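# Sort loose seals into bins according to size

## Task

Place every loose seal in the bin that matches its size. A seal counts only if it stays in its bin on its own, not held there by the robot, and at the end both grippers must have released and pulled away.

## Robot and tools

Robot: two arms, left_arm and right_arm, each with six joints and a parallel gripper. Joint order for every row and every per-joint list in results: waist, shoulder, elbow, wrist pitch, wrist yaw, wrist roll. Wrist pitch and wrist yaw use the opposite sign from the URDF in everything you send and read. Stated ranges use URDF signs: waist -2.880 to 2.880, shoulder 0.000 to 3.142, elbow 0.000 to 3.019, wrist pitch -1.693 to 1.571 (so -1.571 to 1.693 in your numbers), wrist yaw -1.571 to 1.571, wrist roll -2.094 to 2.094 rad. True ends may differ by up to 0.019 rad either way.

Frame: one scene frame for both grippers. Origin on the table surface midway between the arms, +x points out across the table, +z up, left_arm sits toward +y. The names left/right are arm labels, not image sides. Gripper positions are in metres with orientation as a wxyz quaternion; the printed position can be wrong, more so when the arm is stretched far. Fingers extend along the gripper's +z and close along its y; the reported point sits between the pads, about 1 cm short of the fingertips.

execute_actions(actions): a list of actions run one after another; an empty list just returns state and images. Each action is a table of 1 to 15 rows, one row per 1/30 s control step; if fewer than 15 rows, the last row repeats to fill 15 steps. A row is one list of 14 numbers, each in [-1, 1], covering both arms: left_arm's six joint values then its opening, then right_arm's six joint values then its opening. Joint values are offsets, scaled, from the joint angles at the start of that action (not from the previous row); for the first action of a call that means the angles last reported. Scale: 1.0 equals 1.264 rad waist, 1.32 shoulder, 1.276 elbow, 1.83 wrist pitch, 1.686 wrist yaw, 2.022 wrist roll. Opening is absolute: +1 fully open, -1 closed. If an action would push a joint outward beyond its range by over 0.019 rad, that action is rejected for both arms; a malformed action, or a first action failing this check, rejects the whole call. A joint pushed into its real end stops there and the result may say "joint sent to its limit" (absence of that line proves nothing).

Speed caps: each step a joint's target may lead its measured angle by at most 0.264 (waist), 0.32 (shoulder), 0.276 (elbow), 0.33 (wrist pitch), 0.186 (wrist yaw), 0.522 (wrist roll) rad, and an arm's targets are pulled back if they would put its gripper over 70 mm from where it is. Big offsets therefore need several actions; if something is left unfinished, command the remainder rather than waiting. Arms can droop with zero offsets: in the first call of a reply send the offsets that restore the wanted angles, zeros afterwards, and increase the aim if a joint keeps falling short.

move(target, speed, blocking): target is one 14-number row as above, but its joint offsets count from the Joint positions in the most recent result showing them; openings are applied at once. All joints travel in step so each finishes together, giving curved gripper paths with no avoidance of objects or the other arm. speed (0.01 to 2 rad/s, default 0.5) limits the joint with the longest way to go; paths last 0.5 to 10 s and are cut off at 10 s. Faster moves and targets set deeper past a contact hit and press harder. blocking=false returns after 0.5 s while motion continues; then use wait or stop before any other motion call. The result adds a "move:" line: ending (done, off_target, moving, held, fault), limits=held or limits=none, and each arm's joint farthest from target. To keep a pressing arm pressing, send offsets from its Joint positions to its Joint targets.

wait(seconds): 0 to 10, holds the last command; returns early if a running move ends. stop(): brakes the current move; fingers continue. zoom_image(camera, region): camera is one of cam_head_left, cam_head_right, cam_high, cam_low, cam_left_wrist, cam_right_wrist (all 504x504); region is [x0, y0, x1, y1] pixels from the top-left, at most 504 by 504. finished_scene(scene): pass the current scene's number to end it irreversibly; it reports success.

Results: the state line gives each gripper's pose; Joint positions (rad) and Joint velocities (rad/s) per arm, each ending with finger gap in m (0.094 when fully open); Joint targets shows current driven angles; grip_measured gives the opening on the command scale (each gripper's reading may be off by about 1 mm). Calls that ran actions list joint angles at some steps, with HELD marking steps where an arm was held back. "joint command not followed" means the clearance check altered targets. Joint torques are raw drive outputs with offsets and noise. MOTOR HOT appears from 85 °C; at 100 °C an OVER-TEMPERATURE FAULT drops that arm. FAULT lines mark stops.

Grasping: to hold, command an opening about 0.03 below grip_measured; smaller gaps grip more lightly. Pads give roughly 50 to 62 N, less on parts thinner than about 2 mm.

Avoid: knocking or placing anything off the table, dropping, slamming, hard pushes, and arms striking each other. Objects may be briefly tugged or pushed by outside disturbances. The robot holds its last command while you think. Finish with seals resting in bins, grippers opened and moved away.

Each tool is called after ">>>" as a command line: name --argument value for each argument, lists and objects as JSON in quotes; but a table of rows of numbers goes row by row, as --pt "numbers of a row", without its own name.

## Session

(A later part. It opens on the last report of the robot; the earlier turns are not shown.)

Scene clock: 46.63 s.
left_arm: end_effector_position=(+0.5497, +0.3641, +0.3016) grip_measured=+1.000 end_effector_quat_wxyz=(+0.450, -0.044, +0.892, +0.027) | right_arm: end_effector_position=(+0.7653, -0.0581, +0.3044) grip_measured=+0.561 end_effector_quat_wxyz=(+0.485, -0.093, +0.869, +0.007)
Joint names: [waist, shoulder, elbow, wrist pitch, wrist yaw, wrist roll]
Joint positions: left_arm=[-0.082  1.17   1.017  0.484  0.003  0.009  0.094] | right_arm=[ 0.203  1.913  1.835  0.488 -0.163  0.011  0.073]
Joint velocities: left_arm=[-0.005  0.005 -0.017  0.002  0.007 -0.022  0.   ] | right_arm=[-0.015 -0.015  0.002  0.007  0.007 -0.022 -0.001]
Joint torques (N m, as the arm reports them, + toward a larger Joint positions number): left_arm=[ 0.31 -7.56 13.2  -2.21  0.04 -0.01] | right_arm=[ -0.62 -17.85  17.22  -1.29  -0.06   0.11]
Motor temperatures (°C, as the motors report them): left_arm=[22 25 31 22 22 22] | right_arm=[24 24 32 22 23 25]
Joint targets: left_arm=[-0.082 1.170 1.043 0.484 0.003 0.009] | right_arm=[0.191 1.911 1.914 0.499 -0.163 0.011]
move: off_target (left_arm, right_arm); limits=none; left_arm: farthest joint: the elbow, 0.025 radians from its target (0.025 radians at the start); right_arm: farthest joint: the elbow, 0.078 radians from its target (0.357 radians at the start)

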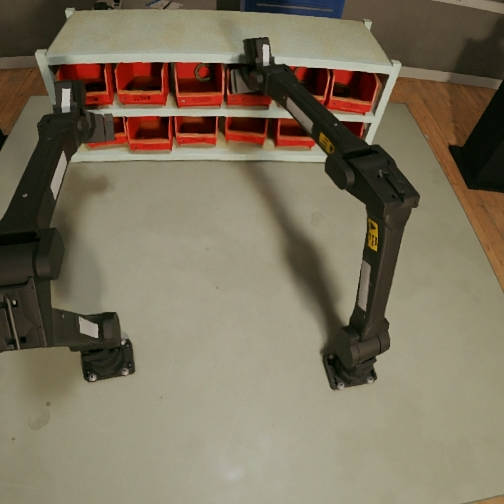

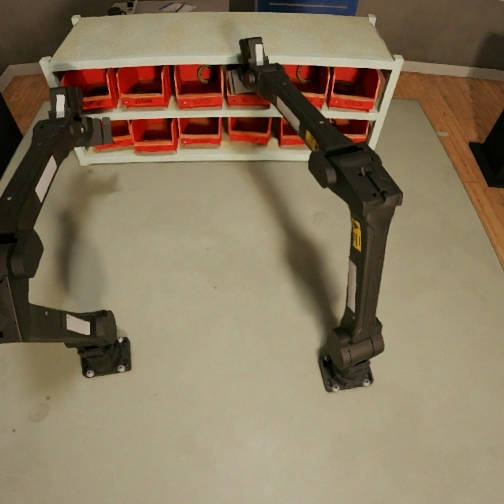

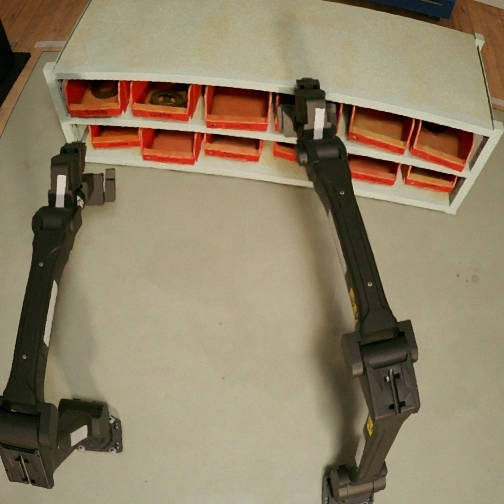

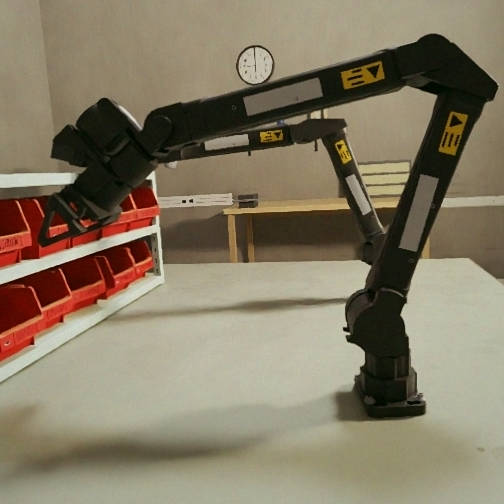

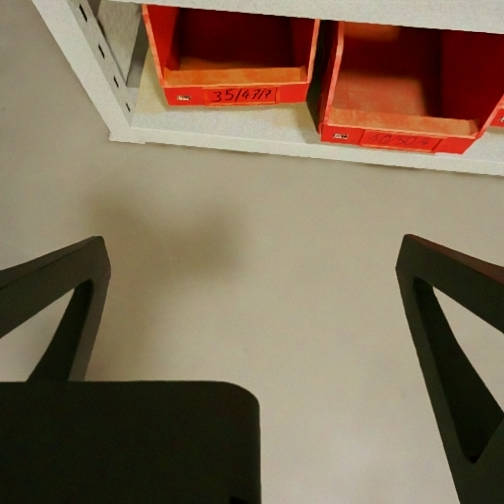

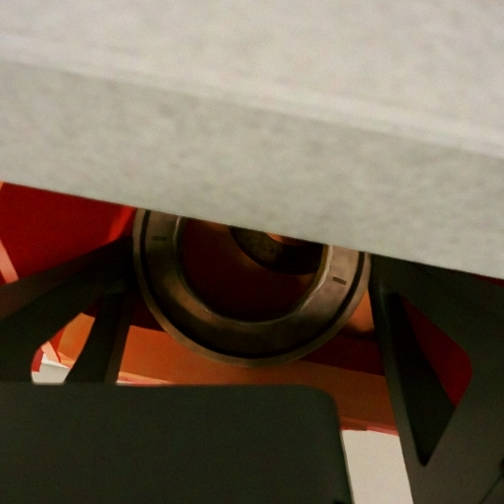

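>>> move --target '[0,0,0.02,0,0,0,1,0,0.025,0.095,0,0,0,0.525]' --speed 0.08

>>> move --target '[0,0,0.02,0,0,0,1,0,0,0.03,0,0,0,0.67]'

>>> move --target '[0,0,0.02,0,0,0,1,0,-0.36,-0.41,0,0,0,0.67]' --speed 0.3

Scene clock: 50.57 s.
left_arm: end_effector_position=(+0.5497, +0.3641, +0.3016) grip_measured=+1.000 end_effector_quat_wxyz=(+0.450, -0.044, +0.892, +0.027) | right_arm: end_effector_position=(+0.7774, -0.0541, +0.3017) grip_measured=+0.561 end_effector_quat_wxyz=(+0.488, -0.092, +0.868, +0.008)
Joint names: [waist, shoulder, elbow, wrist pitch, wrist yaw, wrist roll]
Joint positions: left_arm=[-0.082  1.17   1.017  0.484  0.003  0.009  0.094] | right_arm=[ 0.203  1.948  1.878  0.488 -0.163  0.012  0.073]
Joint velocities: left_arm=[ 0.024 -0.005  0.012 -0.002  0.022 -0.051  0.   ] | right_arm=[ 0.005 -0.015  0.002  0.017 -0.081 -0.007 -0.001]
Joint torques (N m, as the arm reports them, + toward a larger Joint positions number): left_arm=[ 0.24 -7.78 13.25 -2.17  0.04 -0.01] | right_arm=[  0.49 -19.03  17.34  -1.71  -0.07   0.11]
Motor temperatures (°C, as the motors report them): left_arm=[22 25 32 22 22 22] | right_arm=[24 24 32 22 23 25]
Joint targets: left_arm=[-0.082 1.170 1.043 0.484 0.003 0.009] | right_arm=[0.203 1.946 1.957 0.488 -0.163 0.011]
move: off_target (left_arm, right_arm); limits=none; left_arm: farthest joint: the elbow, 0.025 radians from its target (0.025 radians at the start); right_arm: farthest joint: the elbow, 0.078 radians from its target (0.121 radians at the start)

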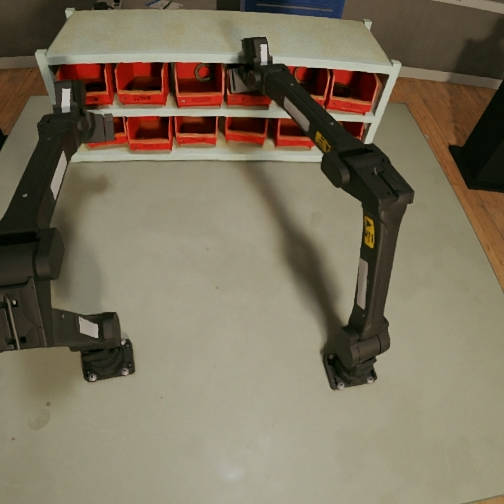

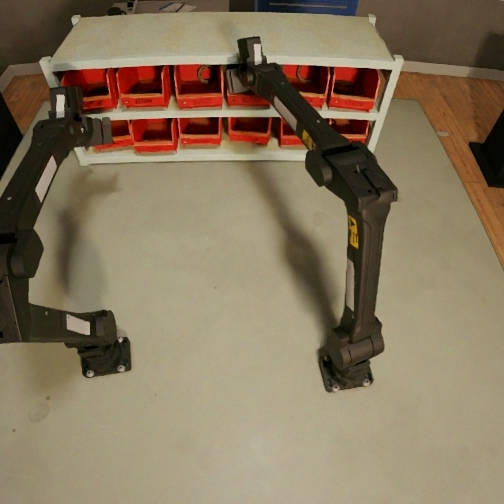

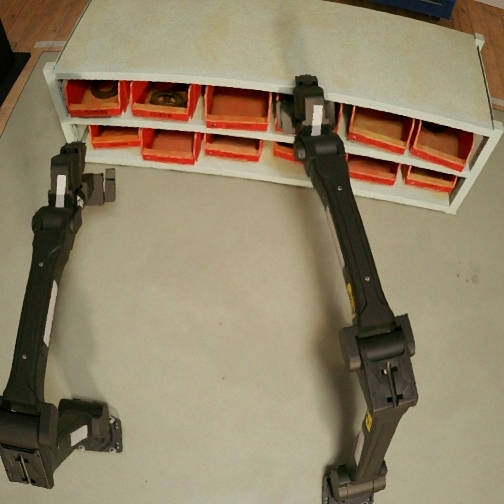

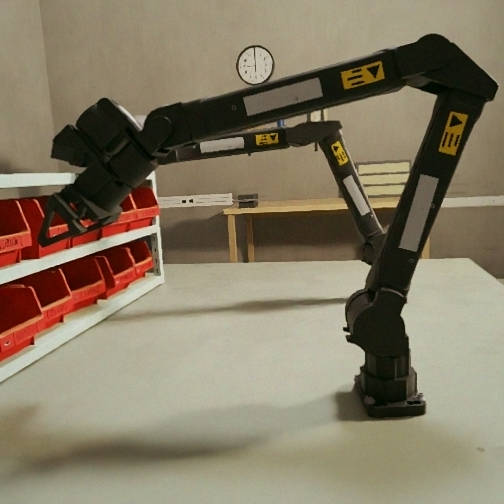

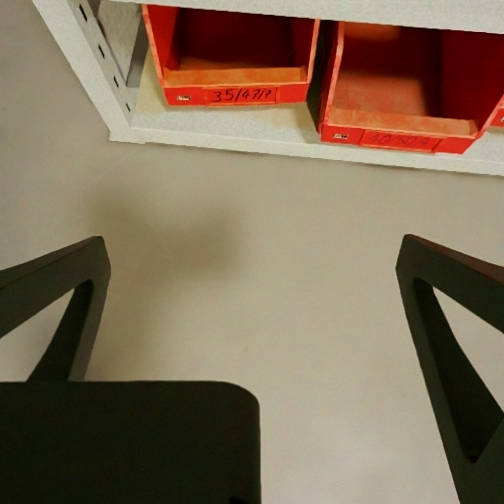

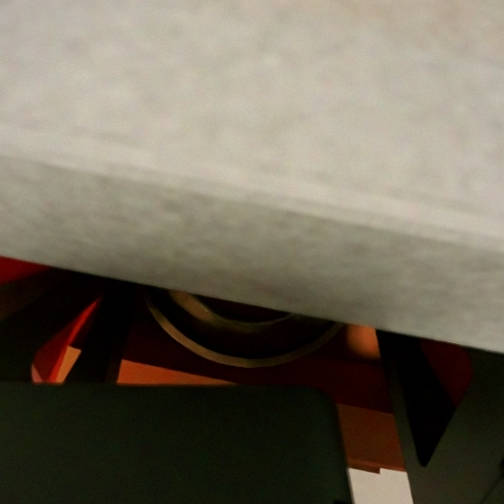

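Scene clock: 51.27 s.
left_arm: end_effector_position=(+0.5497, +0.3641, +0.3016) grip_measured=+1.000 end_effector_quat_wxyz=(+0.450, -0.044, +0.892, +0.027) | right_arm: end_effector_position=(+0.7774, -0.0541, +0.3017) grip_measured=+0.667 end_effector_quat_wxyz=(+0.488, -0.092, +0.868, +0.008)
Joint names: [waist, shoulder, elbow, wrist pitch, wrist yaw, wrist roll]
Joint positions: left_arm=[-0.082  1.17   1.017  0.484  0.003  0.009  0.094] | right_arm=[ 0.203  1.948  1.878  0.488 -0.163  0.012  0.078]
Joint velocities: left_arm=[-0.005 -0.015 -0.017 -0.012  0.022 -0.066  0.   ] | right_arm=[-0.005 -0.005  0.017  0.007  0.037  0.022 -0.001]
Joint torques (N m, as the arm reports them, + toward a larger Joint positions number): left_arm=[ 0.42 -7.84 13.27 -2.16  0.03 -0.01] | right_arm=[  0.17 -18.53  13.9   -1.74  -0.06   0.11]
Motor temperatures (°C, as the motors report them): left_arm=[22 24 32 22 22 22] | right_arm=[24 24 32 22 23 25]
Joint targets: left_arm=[-0.082 1.170 1.043 0.484 0.003 0.009] | right_arm=[0.203 1.948 1.916 0.488 -0.163 0.012]
move: off_target (left_arm, right_arm); limits=none; left_arm: farthest joint: the elbow, 0.025 radians from its target (0.025 radians at the start); right_arm: farthest joint: the elbow, 0.038 radians from its target (0.038 radians at the start)

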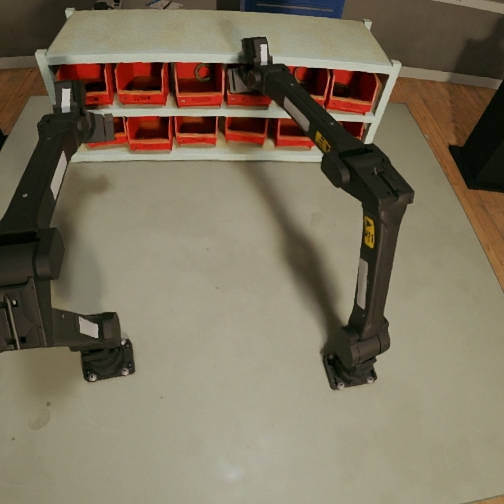

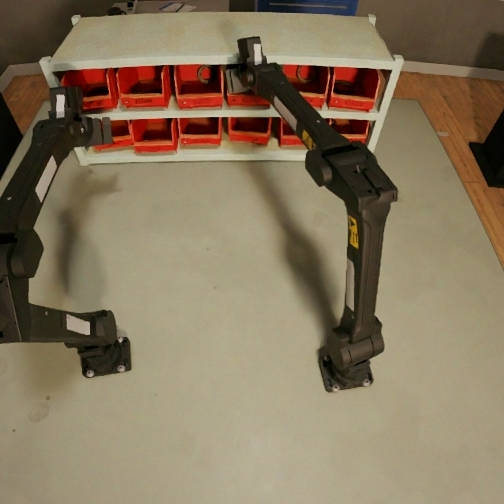

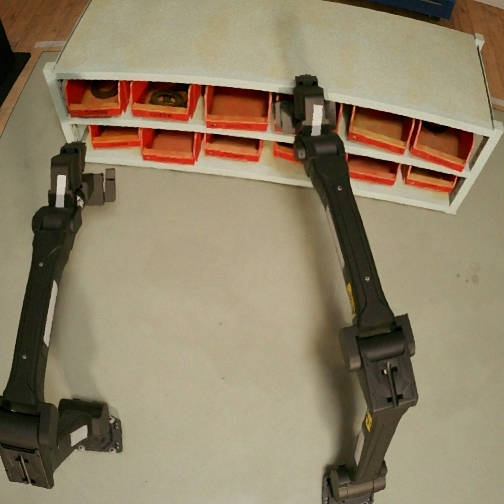

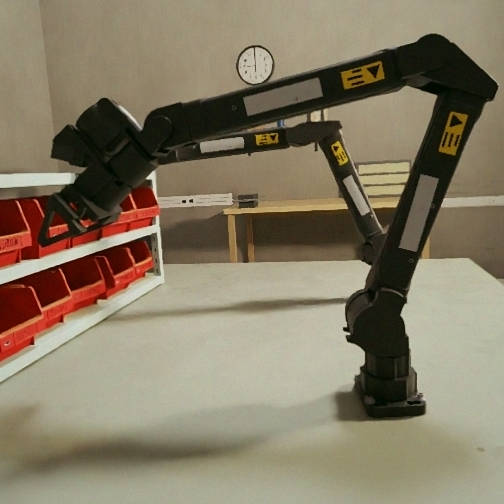

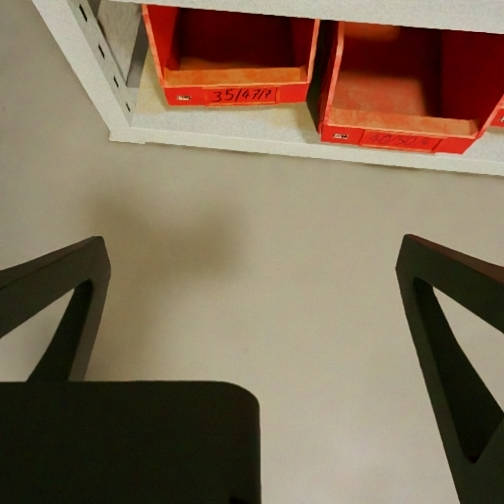

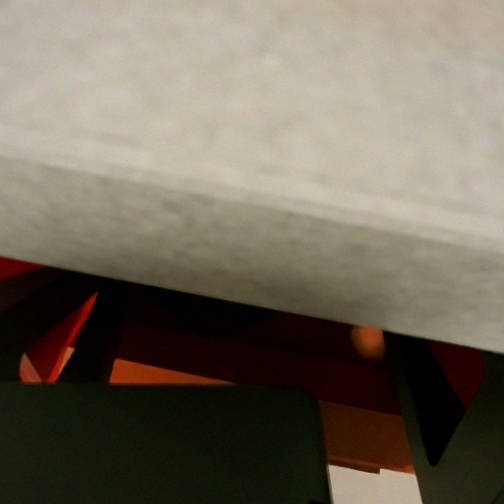

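Scene clock: 53.43 s.
left_arm: end_effector_position=(+0.5497, +0.3641, +0.3016) grip_measured=+1.000 end_effector_quat_wxyz=(+0.450, -0.044, +0.892, +0.027) | right_arm: end_effector_position=(+0.6091, -0.1087, +0.3253) grip_measured=+0.667 end_effector_quat_wxyz=(+0.465, -0.095, +0.880, +0.004)
Joint names: [waist, shoulder, elbow, wrist pitch, wrist yaw, wrist roll]
Joint positions: left_arm=[-0.082  1.17   1.017  0.484  0.003  0.009  0.094] | right_arm=[ 0.203  1.485  1.359  0.487 -0.163  0.015  0.078]
Joint velocities: left_arm=[-0.015 -0.005 -0.012 -0.007 -0.007 -0.066  0.   ] | right_arm=[ 0.005 -0.005 -0.002 -0.012 -0.037  0.037 -0.001]
Joint torques (N m, as the arm reports them, + toward a larger Joint positions number): left_arm=[ 0.2  -7.77 13.23 -2.2   0.03 -0.01] | right_arm=[  0.2  -13.27  10.11  -1.62  -0.07   0.07]
Motor temperatures (°C, as the motors report them): left_arm=[22 24 32 22 22 22] | right_arm=[24 24 32 22 23 25]
Joint targets: left_arm=[-0.082 1.170 1.043 0.484 0.003 0.009] | right_arm=[0.203 1.473 1.355 0.488 -0.163 0.012]
move: off_target (left_arm); limits=none; left_arm: farthest joint: the elbow, 0.025 radians from its target (0.025 radians at the start); right_arm: farthest joint: the shoulder, 0.012 radians from its target (0.475 radians at the start)

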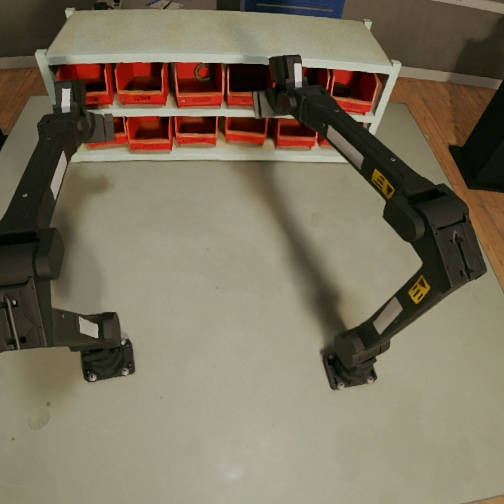

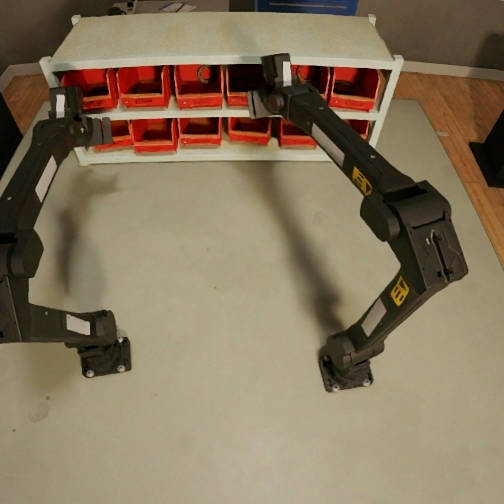

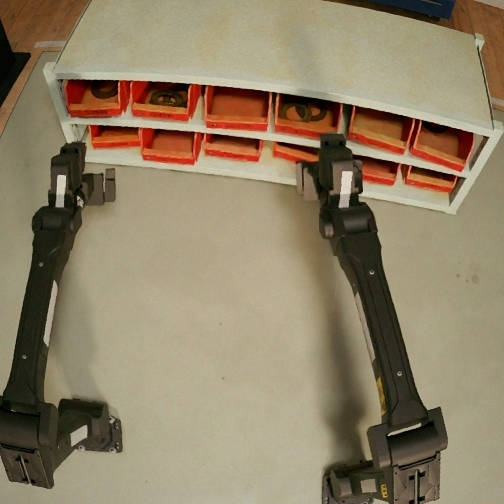

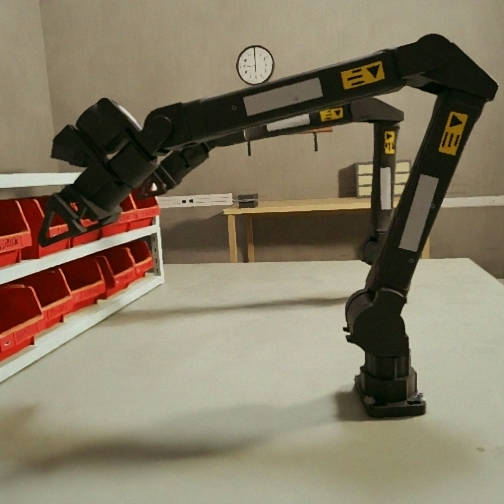

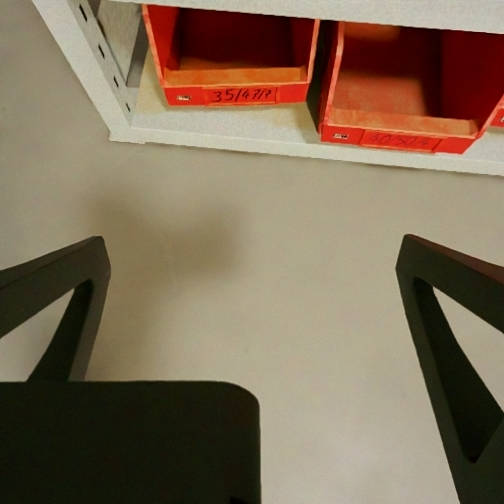

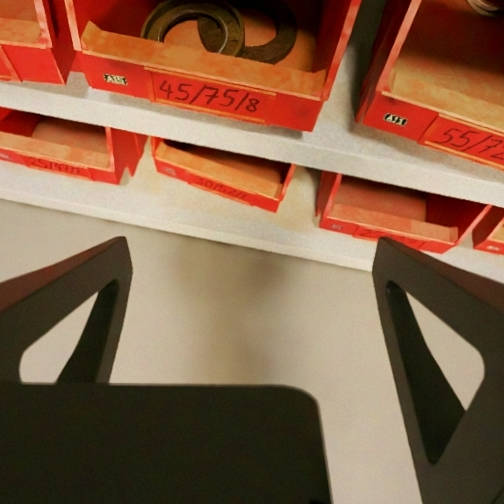

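>>> finished_scene --scene 2

The scene is finished: the task was done.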